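# Sort lettered boxes onto desks with matching nameplates

## Task

Every box carries a letter on its upper face. Move each box onto the office desk whose front-edge plate shows the same letter. If no plate has a box's letter, leave that box untouched. The robot must not tip over or finish leaning. A box counts as placed only if it stays there on its own, not held or propped by the robot.

## Robot and tools

ROBOT. The robot is a Hello Robot Stretch 4, about 1.6 m tall. It has an omni-wheel base (rim within 0.23 m of the base origin), a lift that rides up a mast, one arm that telescopes straight forward, a three-joint wrist (yaw, pitch, roll) and a two-finger gripper. There is only one arm, so every joint target goes in one shared "joints" object.

FRAMES. Base frame: origin on the floor below the base centre, x forward, y left, z up. hand_pose is reported in this frame. It marks the point between the fingers, 0.015 m short of the tips, and its printed value may be slightly off. The odometry frame is the base frame where the scene began. base_odometry heading runs from -3.142 to 3.142, positive to the left. It counts wheel turns only, so slipping shows up as travel.

execute_actions. Argument "actions" is a list holding one action, or an empty list to just read state and images. Argument "cameras" picks images from head_camera, head_left_camera, head_right_camera, wrist_camera or "all". Leaving it out, null or ["all"] gives all cameras; [] gives none. An action holds "base", "joints" or both, plus optional "pace" and "contact_limits". Alternatively it holds only {"end_of_arm": "enable_torque"}, which re-powers wrist or gripper motors that shut off. All motions in an action start together.
- "base": exactly one relative move, counted from where the base last reported itself. {"translate_m": d} is forward (+) or back, -2 to 2 m, with no turning. {"strafe_m": d} is sideways, left positive, -2 to 2 m. {"rotate_rad": d} turns in place, counter-clockwise from above positive, -3.2 to 3.2 rad.
- "joints": absolute targets by name, not offsets. lift_m 0 to 1.2 m. arm_m 0 to 0.55 m of extension. wrist_yaw_rad -1.134 to 4.276 (0 forward, positive left, 3.14 folded back; past 3.4 the arm may block it). wrist_pitch_rad -1.117 to 4.259 (0 level, 1.57 pointing down). wrist_roll_rad -1.117 to 4.259 (0 puts the fingers level; positive is clockwise seen from behind). gripper_m 0 to 0.08 m, the gap between fingers. Targets past a joint range get clamped, and the result notes it. Any other bad value or unknown key rejects the whole call, and nothing moves.
- "pace": "slow", "default", "fast" or "max". The base reaches 0.1/0.3/0.4/0.6 m/s and 1/2/3/4 rad/s. With the lift high these drop, to 0.3 m/s and 1 rad/s at 1.2 m.
- "contact_limits": {"arm_m": v}, v from 0 (gentlest) to 0.75 (firmest), 0.5 if left out. It sets how hard the arm may push before stopping.
A joint or the base missing from an action may still be driving to its earlier target. To unfold the wrist at the start, send lift_m 0.4 with wrist_yaw_rad 0.

wait: {"seconds": 0 to 10}. Nothing new is commanded, and it returns state and images. zoom_image: {"camera", "region": [x0, y0, x1, y1]} in pixels of that camera's latest full image, at most 504x504. Use it to read box letters and desk plates. read_manual returns only licence texts. finished_scene: {"scene": the current scene number}. It ends the scene for good and reports success, so call it only once the boxes rest on their own.

CAMERAS. head_camera (420x560) looks ahead and down from the mast top; turn the base to aim it. head_left_camera and head_right_camera are fisheyes looking more steeply down, showing the base and arm. wrist_camera (616x392) looks along the fingers, with the tips near the bottom of its picture.

RESULT LINES. base_status and joint_status describe how each motion ended:
- "done": reached the target; for the base, the wheels turned the full amount.
- "off_target": stopped short and may still be pushing. After a grip, this means something sits between the fingers.
- "contact_stop_at_<key>": that part hit something. Lift, arm or wheels then go slack; a slack lift can sag and a slack base can roll.
- "limit_stop_at_<name>": a built-in limit stopped it. "limit_stop_at_tilt" means a lean over 6 degrees; lift, arm and wheels go slack and ignore commands until it eases. "limit_stop_at_own_body" means a self-collision was prevented; moving away is allowed. It is likely with the gripper pitched up (below -0.2) and rolled (below -0.4 or above 4).
- "torque_fault": a wrist or gripper motor overloaded and went limp, so the fingers may drop things. Send enable_torque to recover.
on_its_own lists things not commanded this call; "held at" gives a joint's held target. lidar_m lists 12 distances in 30-degree sectors: 1st ahead, 4th left, 7th behind, 10th right. "-" means nothing seen or closer than 0.25 m. It misses glass and thin legs but sees table tops. wrist_depth_mm is a 7x7 grid of depths, 100 to 2000 mm, read from the top left. turned_by_wheels versus turned_by_imu: a gap over about 0.1 rad suggests a collision or slip, and heading error about equals the difference. base_tilt is in degrees, forward and right positive, with up to about 1.5 degrees of fixed bias. motor_effort is a percentage of maximum, with the peak in brackets; rest values outside normal mean pushing or carrying. wheel efforts are positive toward a right turn.

GRIPPING. Command a gripper_m smaller than the box width to squeeze. While holding, the reading stays above the command and gripper effort moves from 0. Effort staying beyond about 50 triggers a torque fault. Open above the width to release.

AVOID. Do not drive or turn carrying over 1 kg with arm_m above 0.2, especially at fast paces; tipping fails the task. Avoid steady hard pushes, high gripper pushes and high contact limits. Don't press the gripper into things with base or arm moves. Avoid dropping, slamming or knocking boxes off desks. Loose objects may occasionally be nudged by outside forces, so check before finishing. Motion time counts, so move efficiently.

Each tool is called by a JSON object that holds its "op" and its "data".

## Session

{"op": "execute_actions", "data": {"actions": [{"joints":{"lift_m":0.4,"wrist_yaw_rad":0}}]}}

Scene clock: 2.40 s.
base_odometry: x=+0.000 y=+0.000 heading=+0.000 (m, m, rad; odometry frame)
turned_by_wheels: +0.000 (rad since the last result)
turned_by_imu: -0.001 (rad since the last result)
base_tilt: forward=+0.4 right=+0.3 (deg)
lidar_m: 0.84 0.84 0.98 1.61 1.63 1.04 0.87 0.87 1.02 1.30 1.29 1.01
base_status: not commanded
joint_positions: lift_m=+0.400 arm_m=-0.002 wrist_yaw_rad=+0.000 wrist_pitch_rad=+0.019 wrist_roll_rad=-0.007 gripper_m=+0.040
joint_status: all done
motor_effort: lift_m=+24(25) arm_m=-1(1) wrist_yaw_rad=-2(7) wrist_pitch_rad=-7(7) wrist_roll_rad=-1(1) gripper_m=+0(1) wheel_0=+0(0) wheel_1=+0(0) wheel_2=+0(0) (%)
hand_pose: x=+0.3817 y=-0.0873 z=+0.5737 quat_wxyz=(+1.000, -0.004, +0.010, +0.000) (m; base frame)
wrist_depth_mm: 559 580 621 661 707 768 809 / 564 591 634 661 699 768 820 / 569 597 627 668 715 768 809 / 569 597 640 676 732 778 831 / 569 603 647 676 741 788 842 / 574 603 135 691 149 798 842 / - - - 691 - - -
pictures: head_camera, head_left_camera, head_right_camera, wrist_camera
Images, in order (width x height): head_camera 420x560, head_left_camera 420x672, head_right_camera 420x672, wrist_camera 616x392.

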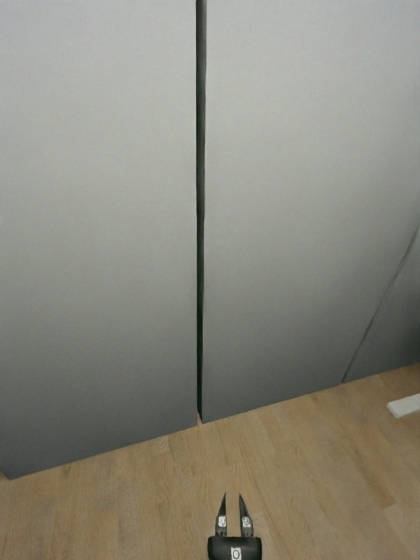

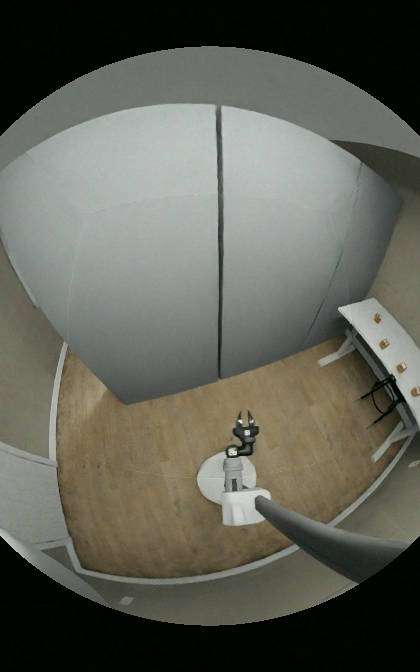

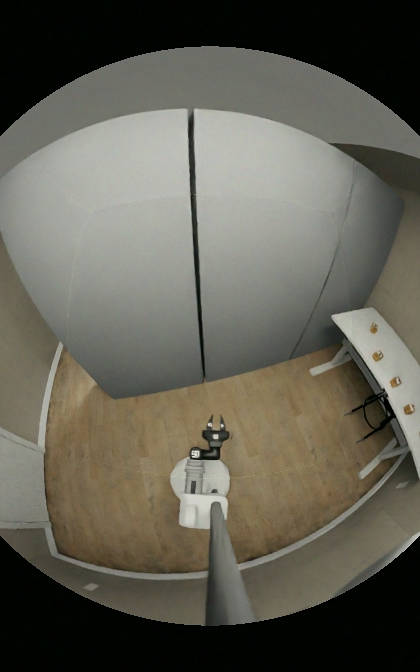

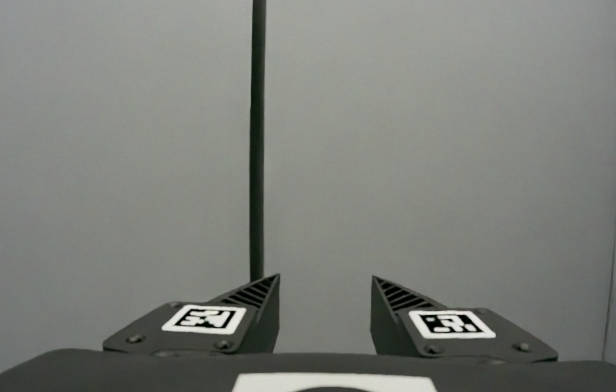

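{"op": "execute_actions", "data": {"actions": [{"base":{"rotate_rad":-1.4},"joints":{"lift_m":0.9}}]}}

Scene clock: 9.03 s.
base_odometry: x=+0.000 y=+0.000 heading=-1.400 (m, m, rad; odometry frame)
turned_by_wheels: -1.400 (rad since the last result)
turned_by_imu: -1.370 (rad since the last result)
base_tilt: forward=+0.4 right=+0.3 (deg)
lidar_m: 1.29 1.32 0.91 0.84 0.85 1.09 1.62 1.42 0.92 0.84 0.89 1.14
base_status: done
joint_positions: lift_m=+0.900 arm_m=-0.002 wrist_yaw_rad=+0.000 wrist_pitch_rad=+0.019 wrist_roll_rad=-0.007 gripper_m=+0.040
joint_status: all done
motor_effort: lift_m=+24(24) arm_m=-1(1) wrist_yaw_rad=+0(1) wrist_pitch_rad=-7(5) wrist_roll_rad=-1(0) gripper_m=+0(1) wheel_0=-1(4) wheel_1=-1(5) wheel_2=-2(5) (%)
hand_pose: x=+0.3817 y=-0.0874 z=+1.0737 quat_wxyz=(+1.000, -0.004, +0.010, +0.000) (m; base frame)
wrist_depth_mm: 1537 1756 1808 1808 1808 1336 960 / 1499 1808 1808 1863 1921 1366 976 / 1576 1863 1863 1921 1983 1336 991 / 1576 1808 1863 1921 1863 1366 991 / 1576 1756 1863 1983 1863 1336 991 / 1308 1160 134 1160 149 1281 991 / - - - 1336 - - -
pictures: head_camera, head_left_camera, head_right_camera, wrist_camera
Images, in order (width x height): head_camera 420x560, head_left_camera 420x672, head_right_camera 420x672, wrist_camera 616x392.

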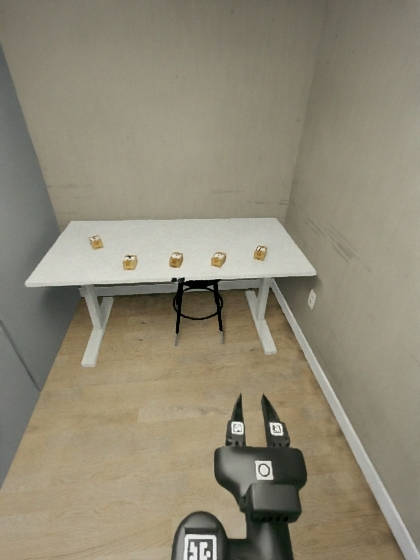

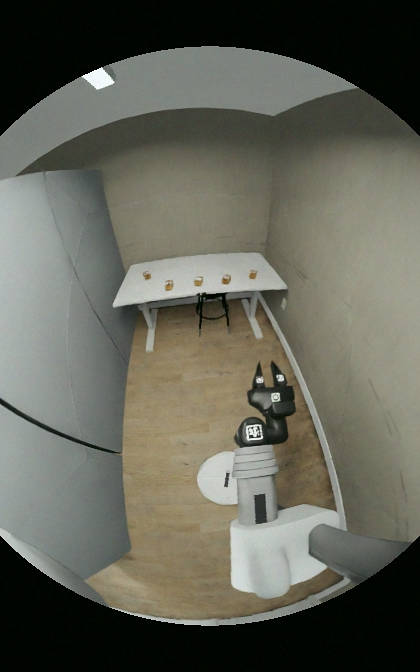

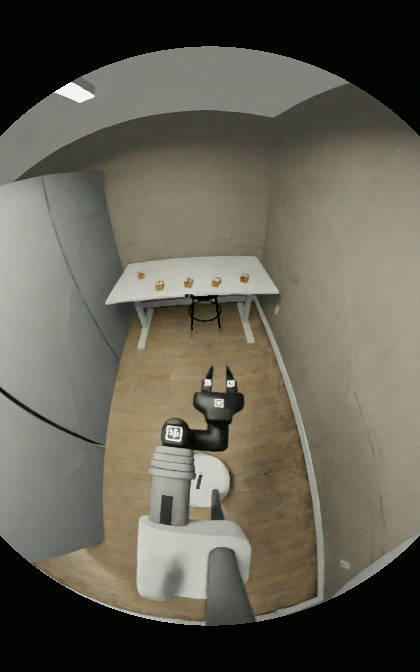

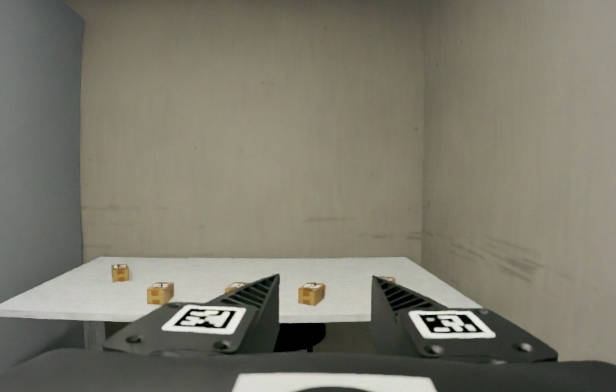

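{"op": "execute_actions", "data": {"actions": [{"base":{"translate_m":0.6},"joints":{"wrist_pitch_rad":0.7}}], "cameras": ["head_camera","wrist_camera"]}}

Scene clock: 13.90 s.
base_odometry: x=+0.102 y=-0.591 heading=-1.401 (m, m, rad; odometry frame)
turned_by_wheels: +0.000 (rad since the last result)
turned_by_imu: -0.004 (rad since the last result)
base_tilt: forward=+0.4 right=+0.3 (deg)
lidar_m: 0.69 0.72 0.92 0.90 0.93 1.16 2.20 1.29 0.87 0.77 0.81 0.73
base_status: done
joint_positions: lift_m=+0.900 arm_m=-0.002 wrist_yaw_rad=+0.000 wrist_pitch_rad=+0.702 wrist_roll_rad=-0.007 gripper_m=+0.040
joint_status: all done
motor_effort: lift_m=+23(24) arm_m=-1(1) wrist_yaw_rad=-1(0) wrist_pitch_rad=-5(5) wrist_roll_rad=-1(0) gripper_m=+0(2) wheel_0=-1(6) wheel_1=-2(3) wheel_2=+0(8) (%)
hand_pose: x=+0.3314 y=-0.0874 z=+0.9406 quat_wxyz=(+0.939, -0.003, +0.344, +0.001) (m; base frame)
wrist_depth_mm: 1078 1098 1025 1008 1008 1042 878 / 842 820 788 798 778 788 831 / 627 627 640 627 627 627 640 / 1060 1499 1336 1499 1576 1281 931 / 1255 1397 1366 1366 1336 1308 931 / 1205 1229 134 1182 149 1160 960 / - - - 1098 - - -
pictures: head_camera, wrist_camera
Images, in order (width x height): head_camera 420x560, wrist_camera 616x392.

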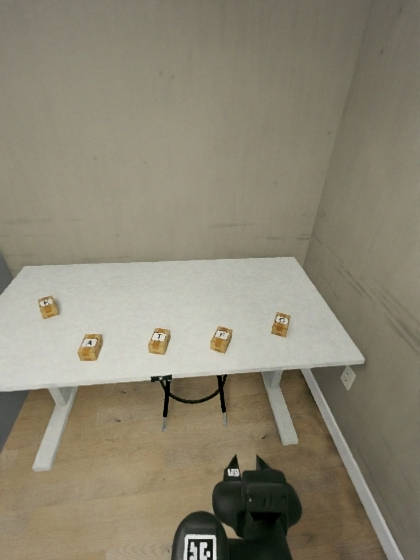

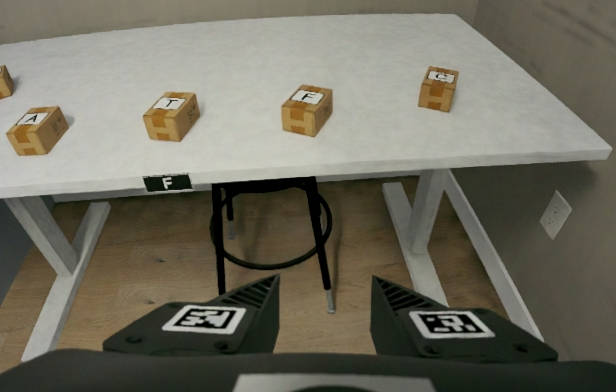

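{"op": "execute_actions", "data": {"actions": [{"base":{"rotate_rad":3.14}}], "cameras": ["head_camera","head_left_camera"]}}

Scene clock: 18.33 s.
base_odometry: x=+0.102 y=-0.591 heading=+1.739 (m, m, rad; odometry frame)
turned_by_wheels: +3.140 (rad since the last result)
turned_by_imu: +3.066 (rad since the last result)
base_tilt: forward=+0.4 right=+0.3 (deg)
lidar_m: 2.20 1.36 0.87 0.77 0.81 0.75 0.69 0.69 0.88 0.91 0.94 1.16
base_status: done
joint_positions: lift_m=+0.900 arm_m=-0.002 wrist_yaw_rad=+0.000 wrist_pitch_rad=+0.702 wrist_roll_rad=-0.007 gripper_m=+0.040
joint_status: not commanded
motor_effort: lift_m=+22(23) arm_m=-1(1) wrist_yaw_rad=-1(1) wrist_pitch_rad=-3(3) wrist_roll_rad=+0(0) gripper_m=+1(2) wheel_0=-1(6) wheel_1=-1(5) wheel_2=-1(9) (%)
hand_pose: x=+0.3315 y=-0.0874 z=+0.9406 quat_wxyz=(+0.939, -0.003, +0.344, +0.001) (m; base frame)
wrist_depth_mm: 1537 1863 1863 1921 1983 - 1008 / 1430 1983 - - - - 1042 / 1499 1983 1863 1921 1863 1863 1060 / 1464 1618 1576 1661 1576 1464 1060 / 1336 1366 1366 1366 1366 1336 1060 / 1182 1205 134 1182 150 1205 1078 / - - - 1118 - - -
pictures: head_camera, head_left_camera
Images, in order (width x height): head_camera 420x560, head_left_camera 420x672.

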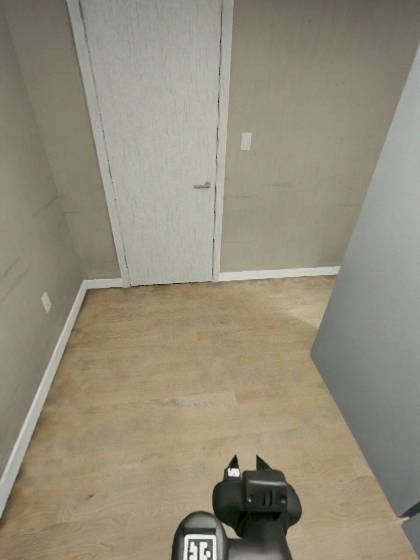

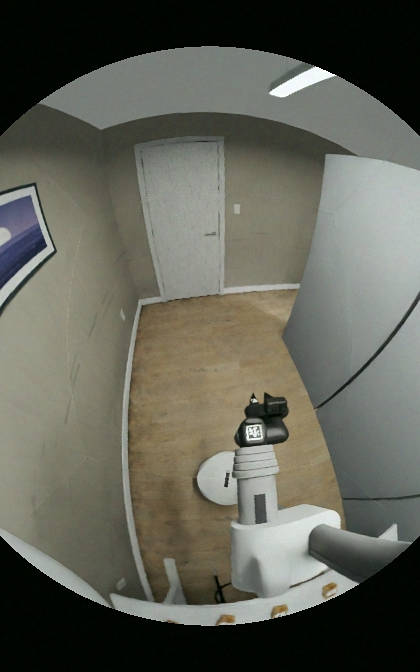

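Passage to the right past the partition.

{"op": "execute_actions", "data": {"actions": [{"base":{"translate_m":1.7}}], "cameras": []}}

{"op": "execute_actions", "data": {"actions": [{"base":{"rotate_rad":-1.57}}], "cameras": ["head_camera","head_left_camera"]}}

Scene clock: 29.87 s.
base_odometry: x=-0.183 y=+1.085 heading=+1.739 (m, m, rad; odometry frame)
turned_by_wheels: +0.000 (rad since the last result)
turned_by_imu: -0.009 (rad since the last result)
base_tilt: forward=+0.4 right=+0.3 (deg)
lidar_m: 0.48 0.54 0.69 1.03 1.04 1.30 2.69 1.15 0.81 1.04 0.93 0.61
base_status: done
joint_positions: lift_m=+0.900 arm_m=-0.002 wrist_yaw_rad=+0.000 wrist_pitch_rad=+0.702 wrist_roll_rad=-0.007 gripper_m=+0.040
joint_status: not commanded
motor_effort: lift_m=+22(22) arm_m=-1(1) wrist_yaw_rad=-2(2) wrist_pitch_rad=-6(4) wrist_roll_rad=+0(0) gripper_m=-1(1) wheel_0=+0(5) wheel_1=+0(4) wheel_2=+2(8) (%)
hand_pose: x=+0.3315 y=-0.0874 z=+0.9406 quat_wxyz=(+0.939, -0.003, +0.344, +0.001) (m; base frame)
wrist_depth_mm: 278 282 293 290 327 334 342 / 300 312 314 320 359 368 375 / 330 347 359 359 402 415 427 / 382 394 407 413 459 480 500 / 436 449 469 477 535 564 591 / 512 512 135 554 149 647 723 / - - - 647 - - -
pictures: none
No camera images: the call's "cameras" was empty. Leave "cameras" out to get every camera's image.

Scene clock: 31.97 s.
base_odometry: x=-0.183 y=+1.085 heading=+0.169 (m, m, rad; odometry frame)
turned_by_wheels: -1.570 (rad since the last result)
turned_by_imu: -1.535 (rad since the last result)
base_tilt: forward=+0.4 right=+0.3 (deg)
lidar_m: 1.04 0.94 0.63 0.48 0.54 0.69 1.03 1.03 1.31 2.39 1.12 0.80
base_status: done
joint_positions: lift_m=+0.900 arm_m=-0.002 wrist_yaw_rad=+0.000 wrist_pitch_rad=+0.702 wrist_roll_rad=-0.007 gripper_m=+0.040
joint_status: not commanded
motor_effort: lift_m=+22(22) arm_m=-1(1) wrist_yaw_rad=-1(2) wrist_pitch_rad=-3(3) wrist_roll_rad=+0(0) gripper_m=+0(0) wheel_0=+1(6) wheel_1=+0(7) wheel_2=+1(4) (%)
hand_pose: x=+0.3315 y=-0.0874 z=+0.9406 quat_wxyz=(+0.939, -0.003, +0.344, +0.001) (m; base frame)
wrist_depth_mm: 1118 1756 - - 809 473 466 / 1098 1708 - - 854 517 508 / 1118 1708 1921 1921 904 574 585 / 1078 1537 1576 1576 931 654 683 / 1078 1336 1397 1397 991 768 798 / 1025 1229 134 1205 150 878 991 / - - - 1118 - - -
pictures: head_camera, head_left_camera
Images, in order (width x height): head_camera 420x560, head_left_camera 420x672.

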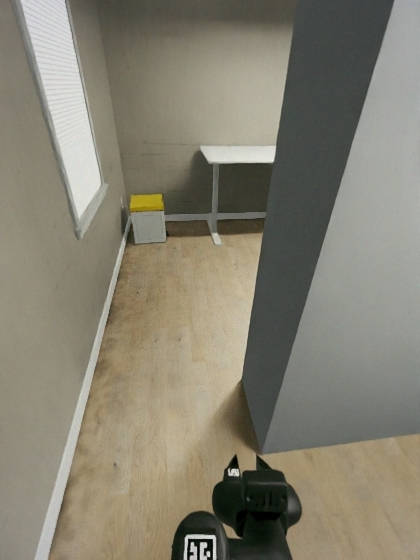

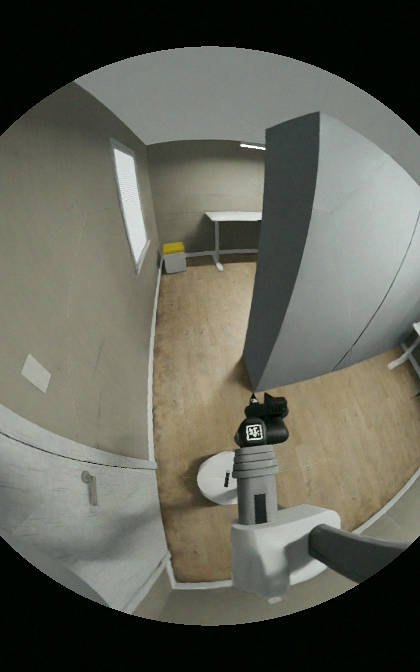

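{"op": "execute_actions", "data": {"actions": [{"base":{"strafe_m":0.2}}], "cameras": []}}

{"op": "execute_actions", "data": {"actions": [{"base":{"translate_m":0.8}}], "cameras": ["head_camera","head_right_camera"]}}

Scene clock: 36.93 s.
base_odometry: x=-0.217 y=+1.282 heading=+0.170 (m, m, rad; odometry frame)
turned_by_wheels: +0.000 (rad since the last result)
turned_by_imu: -0.001 (rad since the last result)
base_tilt: forward=+0.4 right=+0.3 (deg)
lidar_m: 2.60 0.61 0.37 0.29 0.30 0.44 0.96 1.05 1.36 2.59 1.07 0.89
base_status: done
joint_positions: lift_m=+0.900 arm_m=-0.002 wrist_yaw_rad=+0.000 wrist_pitch_rad=+0.702 wrist_roll_rad=-0.007 gripper_m=+0.040
joint_status: not commanded
motor_effort: lift_m=+22(22) arm_m=-1(1) wrist_yaw_rad=-2(1) wrist_pitch_rad=-4(4) wrist_roll_rad=+0(0) gripper_m=-1(1) wheel_0=+0(9) wheel_1=+0(6) wheel_2=+1(1) (%)
hand_pose: x=+0.3315 y=-0.0874 z=+0.9406 quat_wxyz=(+0.939, -0.003, +0.344, +0.001) (m; base frame)
wrist_depth_mm: 788 1229 - - - 809 585 / 788 1229 - - - 831 609 / 778 1205 1921 1921 1863 866 615 / 768 1205 1576 1618 1537 891 661 / 750 1160 1336 1366 1308 917 750 / 723 1008 134 1205 149 904 960 / - - - 1118 - - -
pictures: none
No camera images: the call's "cameras" was empty. Leave "cameras" out to get every camera's image.

Scene clock: 41.10 s.
base_odometry: x=+0.572 y=+1.417 heading=+0.170 (m, m, rad; odometry frame)
turned_by_wheels: +0.000 (rad since the last result)
turned_by_imu: -0.004 (rad since the last result)
base_tilt: forward=+0.4 right=+0.3 (deg)
lidar_m: 2.15 0.80 0.53 0.46 0.46 0.58 1.19 1.90 2.34 0.46 0.48 2.27
base_status: done
joint_positions: lift_m=+0.900 arm_m=-0.002 wrist_yaw_rad=+0.000 wrist_pitch_rad=+0.702 wrist_roll_rad=-0.007 gripper_m=+0.040
joint_status: not commanded
motor_effort: lift_m=+22(22) arm_m=-1(1) wrist_yaw_rad=-2(1) wrist_pitch_rad=-3(4) wrist_roll_rad=-1(0) gripper_m=-1(1) wheel_0=+1(5) wheel_1=+0(4) wheel_2=+0(7) (%)
hand_pose: x=+0.3315 y=-0.0874 z=+0.9406 quat_wxyz=(+0.939, -0.003, +0.344, +0.001) (m; base frame)
wrist_depth_mm: 976 1537 1921 - - - - / 960 1537 - - - - - / 946 1499 1921 1863 1863 1863 1921 / 946 1464 1618 1618 1576 1576 1576 / 917 1308 1397 1366 1366 1336 1366 / 891 1182 135 1205 149 1182 1160 / - - - 1118 - - -
pictures: head_camera, head_right_camera
Images, in order (width x height): head_camera 420x560, head_right_camera 420x672.

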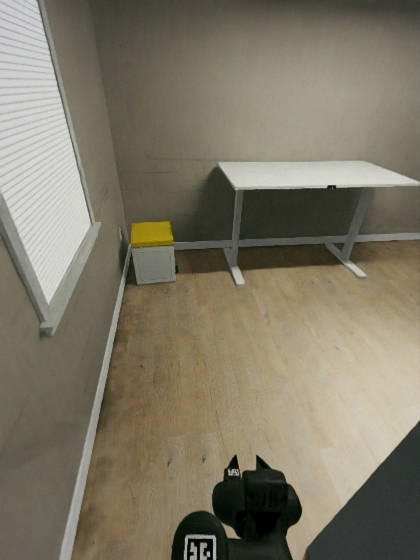

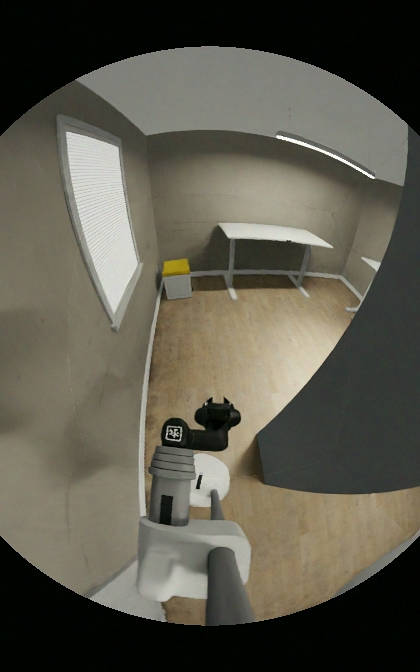

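Gap is wide enough (~0.9).

{"op": "execute_actions", "data": {"actions": [{"base":{"translate_m":0.8}}], "cameras": []}}

{"op": "execute_actions", "data": {"actions": [{"base":{"rotate_rad":-0.9},"joints":{"wrist_pitch_rad":0.3}}], "cameras": ["head_camera","head_right_camera","wrist_camera"]}}

Scene clock: 48.07 s.
base_odometry: x=+1.360 y=+1.552 heading=+0.170 (m, m, rad; odometry frame)
turned_by_wheels: +0.000 (rad since the last result)
turned_by_imu: -0.005 (rad since the last result)
base_tilt: forward=+0.4 right=+0.3 (deg)
lidar_m: 1.34 0.90 0.57 0.55 0.57 0.72 1.53 0.61 0.59 1.20 2.20 1.42
base_status: done
joint_positions: lift_m=+0.900 arm_m=-0.002 wrist_yaw_rad=+0.000 wrist_pitch_rad=+0.702 wrist_roll_rad=-0.007 gripper_m=+0.040
joint_status: not commanded
motor_effort: lift_m=+22(22) arm_m=-1(1) wrist_yaw_rad=-1(2) wrist_pitch_rad=-4(2) wrist_roll_rad=+0(0) gripper_m=-1(2) wheel_0=+1(6) wheel_1=-2(5) wheel_2=+2(9) (%)
hand_pose: x=+0.3315 y=-0.0874 z=+0.9406 quat_wxyz=(+0.939, -0.003, +0.344, +0.001) (m; base frame)
wrist_depth_mm: 1160 1661 1756 1863 1808 1863 1983 / 1138 1430 1863 - - - - / 1138 1397 1499 1921 1921 1921 1863 / 1118 1537 1537 1576 1576 1618 1537 / 1098 1366 1397 1336 1366 1308 1336 / 1060 1205 134 1205 150 1205 1160 / - - - 1138 - - -
pictures: none
No camera images: the call's "cameras" was empty. Leave "cameras" out to get every camera's image.

Scene clock: 49.73 s.
base_odometry: x=+1.360 y=+1.552 heading=-0.730 (m, m, rad; odometry frame)
turned_by_wheels: -0.900 (rad since the last result)
turned_by_imu: -0.880 (rad since the last result)
base_tilt: forward=+0.4 right=+0.3 (deg)
lidar_m: 1.88 1.35 1.43 0.75 0.57 0.53 0.61 0.85 2.33 0.58 0.66 1.90
base_status: done
joint_positions: lift_m=+0.900 arm_m=-0.002 wrist_yaw_rad=+0.000 wrist_pitch_rad=+0.303 wrist_roll_rad=-0.007 gripper_m=+0.040
joint_status: all done
motor_effort: lift_m=+23(22) arm_m=-1(1) wrist_yaw_rad=-1(2) wrist_pitch_rad=-8(9) wrist_roll_rad=+0(0) gripper_m=-2(0) wheel_0=+1(5) wheel_1=-1(6) wheel_2=+0(6) (%)
hand_pose: x=+0.3721 y=-0.0874 z=+1.0144 quat_wxyz=(+0.989, -0.003, +0.151, +0.001) (m; base frame)
wrist_depth_mm: 1708 - - - - - - / 1661 - - - - - - / 1661 - - - - - - / 1863 - - - - - - / 1863 - - - - - - / 1756 1756 134 1808 150 1808 1756 / - - - 1618 - - -
pictures: head_camera, head_right_camera, wrist_camera
Images, in order (width x height): head_camera 420x560, head_right_camera 420x672, wrist_camera 616x392.

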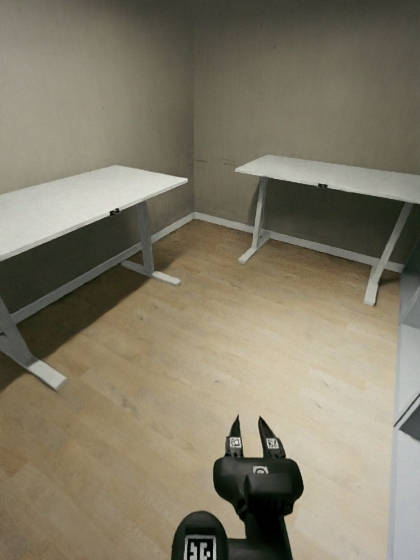

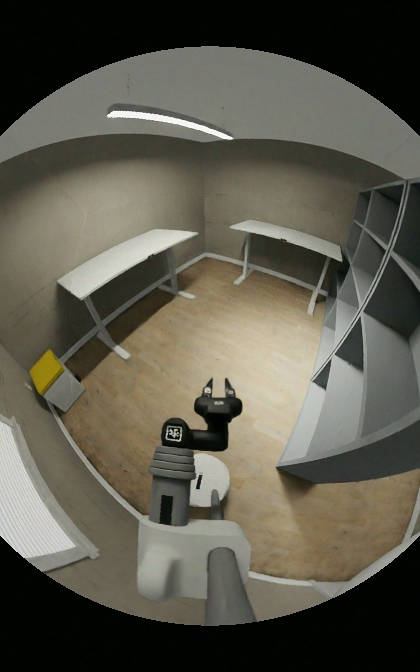

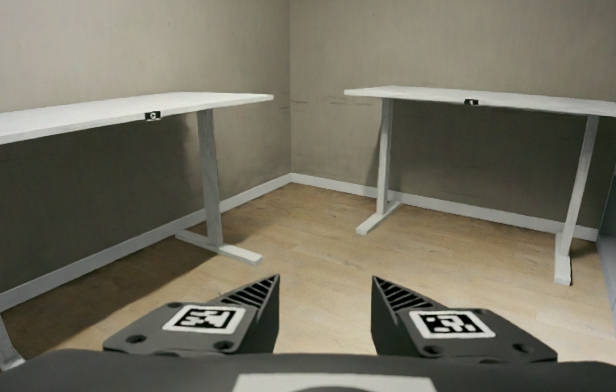

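{"op": "zoom_image", "data": {"camera": "wrist_camera", "region": [100,80,520,140]}}

Region (100, 80, 520, 140) of wrist_camera's 616x392 image, scaled by 1.200; it fills the top 72 rows of this view, and the rest is white.

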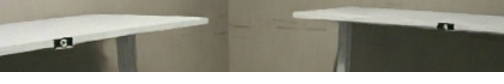

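{"op": "zoom_image", "data": {"camera": "wrist_camera", "region": [130,100,180,130]}}

{"op": "zoom_image", "data": {"camera": "wrist_camera", "region": [445,88,495,118]}}

Region (130, 100, 180, 130) of wrist_camera's 616x392 image, scaled by 10.080; it fills the top 302 rows of this view, and the rest is white.

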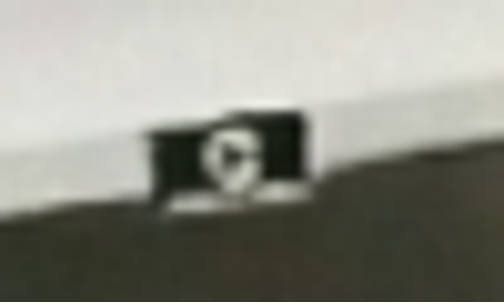

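Region (445, 88, 495, 118) of wrist_camera's 616x392 image, scaled by 10.080; it fills the top 302 rows of this view, and the rest is white.

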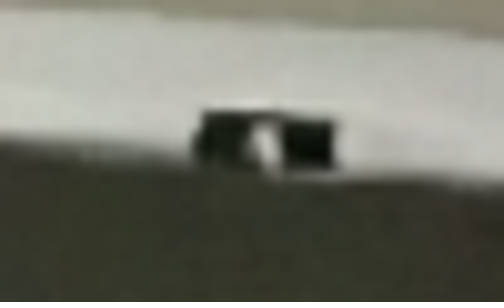

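The right plate's letter is too blurry to read, so I'm moving closer to it before sorting.

{"op": "execute_actions", "data": {"actions": [{"base":{"rotate_rad":-0.4}}], "cameras": []}}

{"op": "execute_actions", "data": {"actions": [{"base":{"translate_m":1.0}}], "cameras": ["wrist_camera","head_camera"]}}

Scene clock: 57.73 s.
base_odometry: x=+1.360 y=+1.552 heading=-1.130 (m, m, rad; odometry frame)
turned_by_wheels: -0.400 (rad since the last result)
turned_by_imu: -0.393 (rad since the last result)
base_tilt: forward=+0.4 right=+0.3 (deg)
lidar_m: 2.37 1.66 1.34 1.45 0.70 0.55 0.57 0.61 0.97 1.00 0.57 0.75
base_status: done
joint_positions: lift_m=+0.900 arm_m=-0.002 wrist_yaw_rad=+0.000 wrist_pitch_rad=+0.303 wrist_roll_rad=-0.007 gripper_m=+0.040
joint_status: not commanded
motor_effort: lift_m=+22(22) arm_m=-1(1) wrist_yaw_rad=-1(1) wrist_pitch_rad=-7(8) wrist_roll_rad=+0(0) gripper_m=+0(0) wheel_0=+1(5) wheel_1=+1(6) wheel_2=-2(7) (%)
hand_pose: x=+0.3721 y=-0.0874 z=+1.0144 quat_wxyz=(+0.989, -0.003, +0.151, +0.001) (m; base frame)
wrist_depth_mm: - - - - - 1618 842 / - - - - - 1708 866 / - - - - - 1808 891 / - - - - - 1708 946 / - - - - - 1921 1008 / 1756 1808 135 1756 149 1098 904 / - - - 1576 - - -
pictures: none
No camera images: the call's "cameras" was empty. Leave "cameras" out to get every camera's image.

Scene clock: 62.53 s.
base_odometry: x=+1.787 y=+0.648 heading=-1.130 (m, m, rad; odometry frame)
turned_by_wheels: +0.000 (rad since the last result)
turned_by_imu: -0.005 (rad since the last result)
base_tilt: forward=+0.4 right=+0.3 (deg)
lidar_m: 1.41 1.56 1.18 1.16 1.24 1.55 1.53 0.73 0.59 0.57 0.66 1.00
base_status: done
joint_positions: lift_m=+0.900 arm_m=-0.002 wrist_yaw_rad=+0.000 wrist_pitch_rad=+0.303 wrist_roll_rad=-0.007 gripper_m=+0.040
joint_status: not commanded
motor_effort: lift_m=+22(22) arm_m=-1(1) wrist_yaw_rad=-2(1) wrist_pitch_rad=-7(8) wrist_roll_rad=+0(1) gripper_m=-2(1) wheel_0=-1(4) wheel_1=+0(5) wheel_2=+1(9) (%)
hand_pose: x=+0.3721 y=-0.0874 z=+1.0144 quat_wxyz=(+0.989, -0.003, +0.151, +0.001) (m; base frame)
wrist_depth_mm: - 1921 1863 1756 1756 1618 1576 / - - 1863 1863 1808 1661 1618 / - - - 1921 1921 1756 1708 / - - - - - 1756 1537 / - - - - - 1921 1025 / 1708 1756 135 1808 149 1708 1025 / - - - 1618 - - -
pictures: head_camera, wrist_camera
Images, in order (width x height): head_camera 420x560, wrist_camera 616x392.

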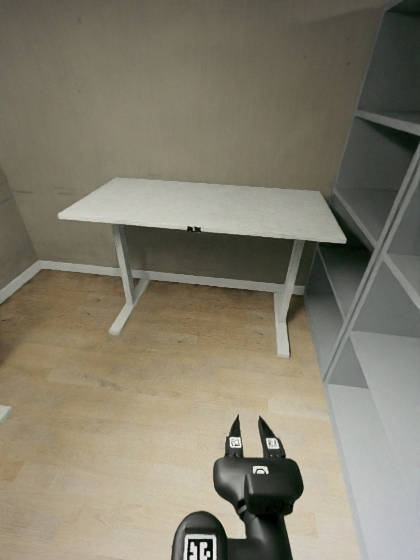

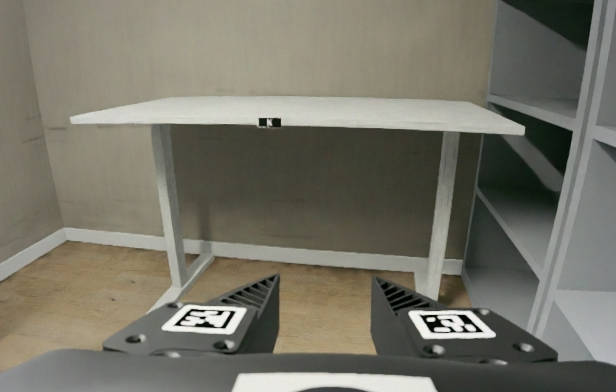

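{"op": "zoom_image", "data": {"camera": "wrist_camera", "region": [245,108,295,138]}}

Region (245, 108, 295, 138) of wrist_camera's 616x392 image, scaled by 10.080; it fills the top 302 rows of this view, and the rest is white.

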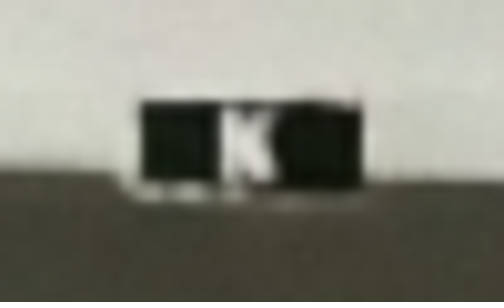

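{"op": "execute_actions", "data": {"actions": [{"base":{"rotate_rad":1.3}}], "cameras": ["wrist_camera"]}}

Scene clock: 67.30 s.
base_odometry: x=+1.787 y=+0.648 heading=+0.170 (m, m, rad; odometry frame)
turned_by_wheels: +1.300 (rad since the last result)
turned_by_imu: +1.268 (rad since the last result)
base_tilt: forward=+0.4 right=+0.3 (deg)
lidar_m: 1.15 1.16 1.70 1.52 1.58 0.64 0.58 0.58 0.72 1.38 1.41 1.29
base_status: done
joint_positions: lift_m=+0.900 arm_m=-0.002 wrist_yaw_rad=+0.000 wrist_pitch_rad=+0.303 wrist_roll_rad=-0.007 gripper_m=+0.040
joint_status: not commanded
motor_effort: lift_m=+22(22) arm_m=-1(1) wrist_yaw_rad=-2(2) wrist_pitch_rad=-5(6) wrist_roll_rad=+0(0) gripper_m=-1(1) wheel_0=+0(5) wheel_1=+1(6) wheel_2=-1(7) (%)
hand_pose: x=+0.3721 y=-0.0874 z=+1.0145 quat_wxyz=(+0.989, -0.003, +0.151, +0.001) (m; base frame)
wrist_depth_mm: 1464 1499 1576 1618 1618 1661 1756 / 1537 1576 1618 1618 1708 1756 1808 / 1281 1205 1182 1756 1756 1863 1921 / 1708 1756 1808 1863 1921 1921 - / 1808 1863 1863 1983 - - - / 1708 1708 134 1863 149 1863 1756 / - - - 1618 - - -
pictures: wrist_camera
Images, in order (width x height): wrist_camera 616x392.

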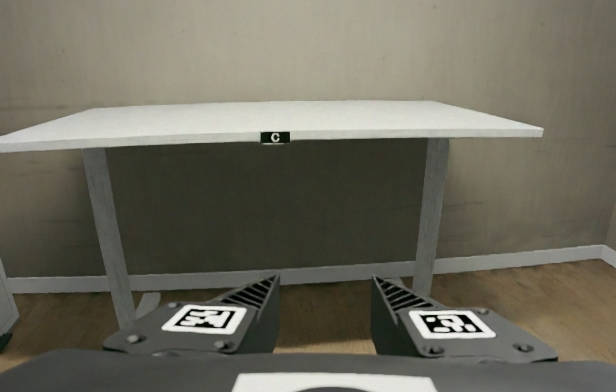

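{"op": "execute_actions", "data": {"actions": [{"base":{"rotate_rad":1.87}}], "cameras": []}}

{"op": "execute_actions", "data": {"actions": [{"base":{"translate_m":0.95}}], "cameras": []}}

{"op": "execute_actions", "data": {"actions": [{"base":{"rotate_rad":1.3}}], "cameras": ["head_left_camera"]}}

Scene clock: 73.50 s.
base_odometry: x=+1.787 y=+0.648 heading=+2.040 (m, m, rad; odometry frame)
turned_by_wheels: +1.870 (rad since the last result)
turned_by_imu: +1.825 (rad since the last result)
base_tilt: forward=+0.4 right=+0.3 (deg)
lidar_m: 1.50 0.75 0.60 0.58 0.64 1.02 1.43 1.50 1.16 1.15 1.26 1.54
base_status: done
joint_positions: lift_m=+0.900 arm_m=-0.002 wrist_yaw_rad=+0.000 wrist_pitch_rad=+0.303 wrist_roll_rad=-0.007 gripper_m=+0.040
joint_status: not commanded
motor_effort: lift_m=+22(22) arm_m=-1(1) wrist_yaw_rad=-2(1) wrist_pitch_rad=-9(6) wrist_roll_rad=+0(1) gripper_m=+1(0) wheel_0=-1(6) wheel_1=+1(5) wheel_2=-1(3) (%)
hand_pose: x=+0.3721 y=-0.0874 z=+1.0145 quat_wxyz=(+0.989, -0.003, +0.151, +0.001) (m; base frame)
wrist_depth_mm: 1397 1308 1255 1205 1182 1118 1098 / 1430 1397 1336 1308 1229 1160 1138 / 1537 1499 1397 1336 1281 1229 1182 / 1661 1576 1499 1397 1336 1308 1255 / 1756 1661 1576 1499 1430 1366 1281 / 1756 1708 135 1618 149 1397 1366 / - - - 1576 - - -
pictures: none
No camera images: the call's "cameras" was empty. Leave "cameras" out to get every camera's image.

Scene clock: 78.13 s.
base_odometry: x=+1.357 y=+1.495 heading=+2.040 (m, m, rad; odometry frame)
turned_by_wheels: +0.000 (rad since the last result)
turned_by_imu: -0.005 (rad since the last result)
base_tilt: forward=+0.4 right=+0.4 (deg)
lidar_m: 0.61 0.70 1.08 0.83 0.56 0.79 2.69 1.62 1.32 1.47 0.74 0.59
base_status: done
joint_positions: lift_m=+0.900 arm_m=-0.002 wrist_yaw_rad=+0.000 wrist_pitch_rad=+0.303 wrist_roll_rad=-0.007 gripper_m=+0.040
joint_status: not commanded
motor_effort: lift_m=+22(22) arm_m=-1(1) wrist_yaw_rad=-1(1) wrist_pitch_rad=-8(7) wrist_roll_rad=+0(0) gripper_m=-2(2) wheel_0=+0(4) wheel_1=-1(5) wheel_2=+0(11) (%)
hand_pose: x=+0.3721 y=-0.0874 z=+1.0145 quat_wxyz=(+0.989, -0.003, +0.151, +0.001) (m; base frame)
wrist_depth_mm: 402 387 370 355 342 315 312 / 421 402 387 373 357 329 327 / 449 427 407 389 377 345 343 / 480 449 430 407 394 364 355 / 508 480 452 433 410 384 375 / 544 512 135 452 149 399 397 / - - - 469 - - -
pictures: none
No camera images: the call's "cameras" was empty. Leave "cameras" out to get every camera's image.

Scene clock: 80.07 s.
base_odometry: x=+1.357 y=+1.495 heading=-2.944 (m, m, rad; odometry frame)
turned_by_wheels: +1.300 (rad since the last result)
turned_by_imu: +1.270 (rad since the last result)
base_tilt: forward=+0.4 right=+0.3 (deg)
lidar_m: 1.64 0.54 0.58 1.25 2.37 1.41 1.39 0.97 0.64 0.60 0.64 0.81
base_status: done
joint_positions: lift_m=+0.900 arm_m=-0.002 wrist_yaw_rad=+0.000 wrist_pitch_rad=+0.303 wrist_roll_rad=-0.007 gripper_m=+0.040
joint_status: not commanded
motor_effort: lift_m=+22(22) arm_m=-1(1) wrist_yaw_rad=-2(2) wrist_pitch_rad=-7(7) wrist_roll_rad=+0(1) gripper_m=+0(1) wheel_0=-1(6) wheel_1=+1(5) wheel_2=+1(8) (%)
hand_pose: x=+0.3721 y=-0.0874 z=+1.0145 quat_wxyz=(+0.989, -0.003, +0.151, +0.001) (m; base frame)
wrist_depth_mm: - - - - 1464 866 640 / - - - - 1499 878 654 / - - - - 1537 891 661 / - - - - 1537 917 668 / - - - - 1537 931 676 / 699 1808 135 1808 150 878 683 / - - - 1576 - - -
pictures: head_left_camera
Images, in order (width x height): head_left_camera 420x672.

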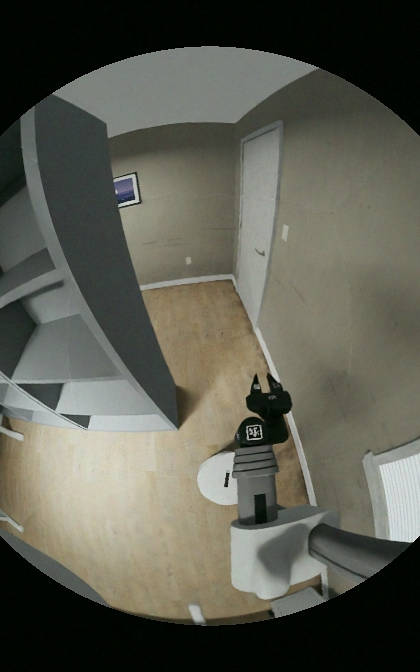

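{"op": "execute_actions", "data": {"actions": [{"base":{"rotate_rad":0.12}}], "cameras": []}}

{"op": "execute_actions", "data": {"actions": [{"base":{"translate_m":1.55}}], "cameras": []}}

{"op": "execute_actions", "data": {"actions": [{"base":{"rotate_rad":1.6}}], "cameras": ["head_camera"]}}

Scene clock: 83.33 s.
base_odometry: x=+1.357 y=+1.495 heading=-2.824 (m, m, rad; odometry frame)
turned_by_wheels: +0.120 (rad since the last result)
turned_by_imu: +0.116 (rad since the last result)
base_tilt: forward=+0.4 right=+0.3 (deg)
lidar_m: 2.33 0.54 0.65 1.75 1.97 1.35 1.33 0.86 0.61 0.59 0.64 0.92
base_status: done
joint_positions: lift_m=+0.900 arm_m=-0.002 wrist_yaw_rad=+0.000 wrist_pitch_rad=+0.303 wrist_roll_rad=-0.007 gripper_m=+0.040
joint_status: not commanded
motor_effort: lift_m=+22(22) arm_m=-1(1) wrist_yaw_rad=-2(2) wrist_pitch_rad=-7(6) wrist_roll_rad=+0(1) gripper_m=+0(0) wheel_0=+0(4) wheel_1=+0(6) wheel_2=+0(7) (%)
hand_pose: x=+0.3721 y=-0.0874 z=+1.0145 quat_wxyz=(+0.989, -0.003, +0.151, +0.001) (m; base frame)
wrist_depth_mm: 549 - - - - 1138 820 / 559 - - - - 1118 820 / 569 - - - - 1138 831 / 569 - - - - 1205 820 / 564 - - - - 1182 820 / 564 750 134 1808 149 1098 820 / - - - 1576 - - -
pictures: none
No camera images: the call's "cameras" was empty. Leave "cameras" out to get every camera's image.

Scene clock: 89.97 s.
base_odometry: x=-0.115 y=+1.010 heading=-2.824 (m, m, rad; odometry frame)
turned_by_wheels: +0.000 (rad since the last result)
turned_by_imu: -0.008 (rad since the last result)
base_tilt: forward=+0.4 right=+0.3 (deg)
lidar_m: 1.08 1.13 1.49 2.32 0.90 0.72 2.51 0.91 0.62 0.53 0.61 0.85
base_status: done
joint_positions: lift_m=+0.900 arm_m=-0.002 wrist_yaw_rad=+0.000 wrist_pitch_rad=+0.303 wrist_roll_rad=-0.007 gripper_m=+0.040
joint_status: not commanded
motor_effort: lift_m=+22(22) arm_m=-1(1) wrist_yaw_rad=-1(1) wrist_pitch_rad=-6(6) wrist_roll_rad=+0(0) gripper_m=-1(2) wheel_0=+0(5) wheel_1=+0(5) wheel_2=+0(8) (%)
hand_pose: x=+0.3721 y=-0.0874 z=+1.0145 quat_wxyz=(+0.989, -0.003, +0.151, +0.001) (m; base frame)
wrist_depth_mm: 798 788 788 778 778 778 759 / 831 820 809 820 809 798 778 / 866 854 866 854 854 854 798 / 917 917 904 904 891 891 778 / 960 976 976 946 946 946 788 / 1025 991 135 1008 149 976 768 / - - - 1042 - - -
pictures: none
No camera images: the call's "cameras" was empty. Leave "cameras" out to get every camera's image.

Scene clock: 92.07 s.
base_odometry: x=-0.115 y=+1.010 heading=-1.223 (m, m, rad; odometry frame)
turned_by_wheels: +1.600 (rad since the last result)
turned_by_imu: +1.563 (rad since the last result)
base_tilt: forward=+0.4 right=+0.3 (deg)
lidar_m: 2.33 0.90 0.69 2.28 0.89 0.63 0.57 0.61 0.87 1.09 1.15 1.51
base_status: done
joint_positions: lift_m=+0.900 arm_m=-0.002 wrist_yaw_rad=+0.000 wrist_pitch_rad=+0.303 wrist_roll_rad=-0.007 gripper_m=+0.040
joint_status: not commanded
motor_effort: lift_m=+22(22) arm_m=-1(1) wrist_yaw_rad=-1(2) wrist_pitch_rad=-9(9) wrist_roll_rad=+0(0) gripper_m=+0(0) wheel_0=+1(5) wheel_1=-1(6) wheel_2=+1(7) (%)
hand_pose: x=+0.3722 y=-0.0874 z=+1.0145 quat_wxyz=(+0.989, -0.003, +0.151, +0.001) (m; base frame)
wrist_depth_mm: 931 1308 - - - - 1576 / 946 1308 - - - - 1576 / 960 1397 - - - - 1499 / 960 1366 - - - - 1537 / 960 1366 - - - - 1537 / 960 1308 134 1808 150 1808 1537 / - - - 1576 - - -
pictures: head_camera
Images, in order (width x height): head_camera 420x560.

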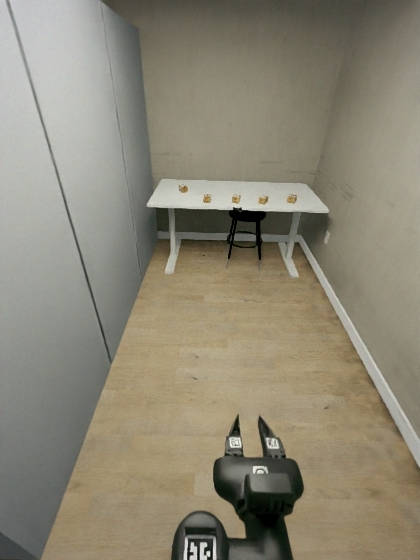

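{"op": "execute_actions", "data": {"actions": [{"base":{"rotate_rad":-0.1}}], "cameras": []}}

{"op": "execute_actions", "data": {"actions": [{"base":{"translate_m":1.6},"joints":{"wrist_pitch_rad":0.7}}], "cameras": ["head_camera","wrist_camera"]}}

Scene clock: 94.77 s.
base_odometry: x=-0.115 y=+1.010 heading=-1.323 (m, m, rad; odometry frame)
turned_by_wheels: -0.100 (rad since the last result)
turned_by_imu: -0.099 (rad since the last result)
base_tilt: forward=+0.4 right=+0.4 (deg)
lidar_m: 2.32 0.99 0.72 1.00 0.99 0.65 0.55 0.57 0.80 1.06 1.10 1.44
base_status: done
joint_positions: lift_m=+0.900 arm_m=-0.002 wrist_yaw_rad=+0.000 wrist_pitch_rad=+0.303 wrist_roll_rad=-0.007 gripper_m=+0.040
joint_status: not commanded
motor_effort: lift_m=+22(22) arm_m=-1(1) wrist_yaw_rad=-1(1) wrist_pitch_rad=-6(7) wrist_roll_rad=-1(0) gripper_m=-1(1) wheel_0=+1(5) wheel_1=+0(5) wheel_2=-2(1) (%)
hand_pose: x=+0.3722 y=-0.0874 z=+1.0145 quat_wxyz=(+0.989, -0.003, +0.151, +0.001) (m; base frame)
wrist_depth_mm: 1118 1708 - - - 1756 1308 / 1138 1708 - - - 1863 1308 / 1138 1808 - - - 1863 1336 / 1118 1708 - - - 1808 1308 / 1160 1756 - - - 1921 1336 / 1098 1537 134 1756 150 1661 1366 / - - - 1618 - - -
pictures: none
No camera images: the call's "cameras" was empty. Leave "cameras" out to get every camera's image.

Scene clock: 101.57 s.
base_odometry: x=+0.277 y=-0.541 heading=-1.323 (m, m, rad; odometry frame)
turned_by_wheels: +0.000 (rad since the last result)
turned_by_imu: -0.008 (rad since the last result)
base_tilt: forward=+0.4 right=+0.3 (deg)
lidar_m: 0.71 0.77 0.84 0.76 0.79 1.00 2.18 1.48 1.02 0.93 0.96 0.76
base_status: done
joint_positions: lift_m=+0.900 arm_m=-0.002 wrist_yaw_rad=+0.000 wrist_pitch_rad=+0.702 wrist_roll_rad=-0.007 gripper_m=+0.040
joint_status: all done
motor_effort: lift_m=+22(22) arm_m=-1(1) wrist_yaw_rad=+0(1) wrist_pitch_rad=-4(1) wrist_roll_rad=+0(0) gripper_m=+0(1) wheel_0=-1(7) wheel_1=+1(4) wheel_2=+1(7) (%)
hand_pose: x=+0.3316 y=-0.0874 z=+0.9406 quat_wxyz=(+0.939, -0.003, +0.344, +0.001) (m; base frame)
wrist_depth_mm: 1098 1098 1042 1008 1025 1042 1025 / 820 820 788 798 788 750 788 / 661 634 640 634 654 654 647 / 1182 1576 1618 1576 1618 1430 1182 / 1308 1308 1366 1336 1366 1308 1182 / 1182 1182 134 1182 150 1182 1138 / - - - 1098 - - -
pictures: head_camera, wrist_camera
Images, in order (width x height): head_camera 420x560, wrist_camera 616x392.

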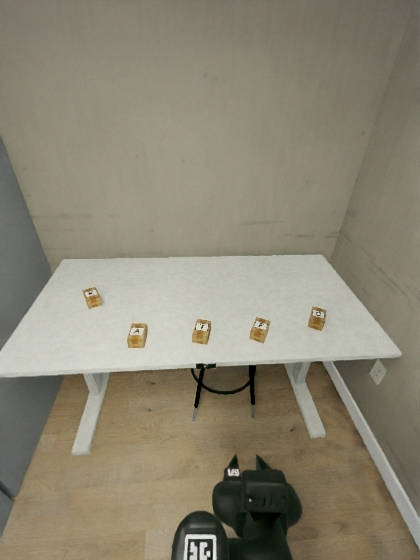

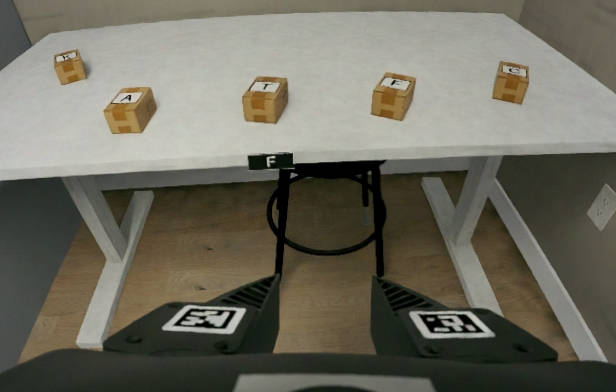

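{"op": "zoom_image", "data": {"camera": "wrist_camera", "region": [40,40,110,95]}}

Region (40, 40, 110, 95) of wrist_camera's 616x392 image, scaled by 7.200; it fills the top 396 rows of this view, and the rest is white.

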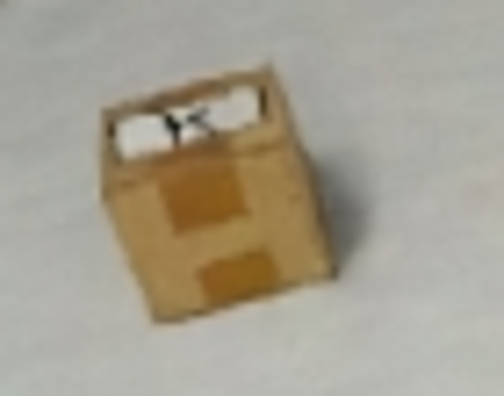

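{"op": "execute_actions", "data": {"actions": [{"base":{"strafe_m":-0.49},"joints":{"wrist_pitch_rad":1.2,"gripper_m":0.08,"arm_m":0.2}}], "cameras": ["head_camera","wrist_camera"]}}

Scene clock: 111.07 s.
base_odometry: x=-0.198 y=-0.661 heading=-1.323 (m, m, rad; odometry frame)
turned_by_wheels: +0.000 (rad since the last result)
turned_by_imu: -0.004 (rad since the last result)
base_tilt: forward=+0.4 right=+0.3 (deg)
lidar_m: 0.76 0.78 1.05 1.26 1.27 1.66 2.12 0.71 0.50 0.43 0.45 0.61
base_status: done
joint_positions: lift_m=+0.900 arm_m=+0.199 wrist_yaw_rad=+0.000 wrist_pitch_rad=+1.201 wrist_roll_rad=-0.007 gripper_m=+0.080
joint_status: all done
motor_effort: lift_m=+22(22) arm_m=+7(11) wrist_yaw_rad=-1(0) wrist_pitch_rad=+0(2) wrist_roll_rad=+0(0) gripper_m=+2(2) wheel_0=+0(7) wheel_1=+0(8) wheel_2=+0(1) (%)
hand_pose: x=+0.4466 y=-0.0874 z=+0.8796 quat_wxyz=(+0.825, -0.003, +0.565, +0.002) (m; base frame)
wrist_depth_mm: 647 750 1255 1281 1205 640 469 / 1229 1229 1255 1205 1182 661 473 / 1160 1160 1138 1138 1098 691 488 / 1118 1098 1098 1098 1078 715 496 / 1060 1042 1060 1060 1025 741 500 / 1008 1025 145 991 976 132 492 / - - 140 960 946 - -
pictures: head_camera, wrist_camera
Images, in order (width x height): head_camera 420x560, wrist_camera 616x392.

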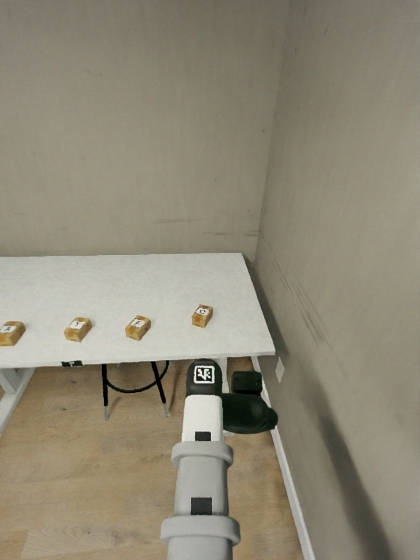

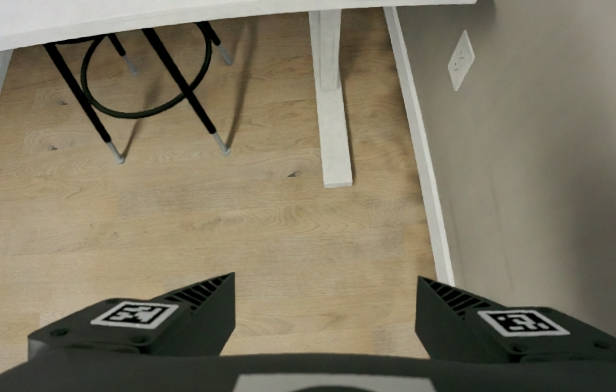

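{"op": "execute_actions", "data": {"actions": [{"base":{"strafe_m":0.11}}], "cameras": []}}

{"op": "execute_actions", "data": {"actions": [{"base":{"translate_m":0.3},"joints":{"wrist_pitch_rad":1.57,"arm_m":0.35}}], "cameras": ["head_camera","wrist_camera"]}}

Scene clock: 116.93 s.
base_odometry: x=-0.091 y=-0.634 heading=-1.323 (m, m, rad; odometry frame)
turned_by_wheels: +0.000 (rad since the last result)
turned_by_imu: -0.001 (rad since the last result)
base_tilt: forward=+0.5 right=+0.3 (deg)
lidar_m: 0.76 0.79 1.05 1.13 1.18 1.55 2.14 0.88 0.61 0.55 0.57 0.75
base_status: done
joint_positions: lift_m=+0.900 arm_m=+0.199 wrist_yaw_rad=+0.000 wrist_pitch_rad=+1.201 wrist_roll_rad=-0.007 gripper_m=+0.080
joint_status: not commanded
motor_effort: lift_m=+22(22) arm_m=+7(7) wrist_yaw_rad=-1(1) wrist_pitch_rad=-3(2) wrist_roll_rad=+0(1) gripper_m=+0(1) wheel_0=+2(7) wheel_1=+0(7) wheel_2=+0(3) (%)
hand_pose: x=+0.4466 y=-0.0874 z=+0.8796 quat_wxyz=(+0.825, -0.003, +0.565, +0.002) (m; base frame)
wrist_depth_mm: 424 427 1281 1281 1255 842 603 / 1281 1229 1205 1182 1182 878 621 / 1182 1160 1160 1160 1138 931 634 / 1118 1098 1118 1078 1078 946 654 / 1060 1042 1060 1042 1025 931 668 / 1008 1008 145 1008 976 133 654 / - - 140 960 946 - -
pictures: none
No camera images: the call's "cameras" was empty. Leave "cameras" out to get every camera's image.

Scene clock: 119.40 s.
base_odometry: x=-0.018 y=-0.925 heading=-1.323 (m, m, rad; odometry frame)
turned_by_wheels: +0.000 (rad since the last result)
turned_by_imu: -0.002 (rad since the last result)
base_tilt: forward=+0.4 right=+0.3 (deg)
lidar_m: 0.45 0.46 0.64 1.16 1.20 1.54 2.42 0.85 0.58 0.52 0.55 0.50
base_status: done
joint_positions: lift_m=+0.900 arm_m=+0.349 wrist_yaw_rad=+0.000 wrist_pitch_rad=+1.570 wrist_roll_rad=-0.007 gripper_m=+0.080
joint_status: all done
motor_effort: lift_m=+22(22) arm_m=+6(7) wrist_yaw_rad=-1(0) wrist_pitch_rad=+3(7) wrist_roll_rad=+0(0) gripper_m=+0(2) wheel_0=+0(5) wheel_1=-1(5) wheel_2=+0(7) (%)
hand_pose: x=+0.5200 y=-0.0874 z=+0.8653 quat_wxyz=(+0.707, -0.003, +0.707, +0.003) (m; base frame)
wrist_depth_mm: 293 291 289 236 281 279 278 / 296 293 289 237 283 281 278 / 279 294 291 289 286 285 281 / 297 296 293 290 287 285 281 / 300 297 293 293 287 287 285 / 303 298 145 1025 1008 132 634 / - - 141 866 1008 - -
pictures: head_camera, wrist_camera
Images, in order (width x height): head_camera 420x560, wrist_camera 616x392.

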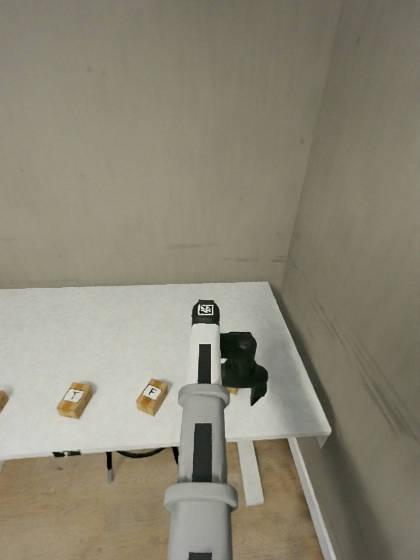

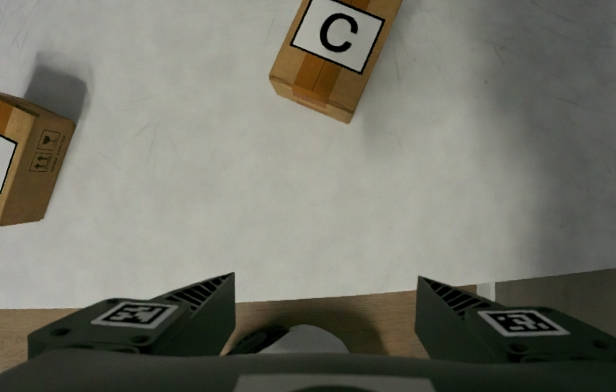

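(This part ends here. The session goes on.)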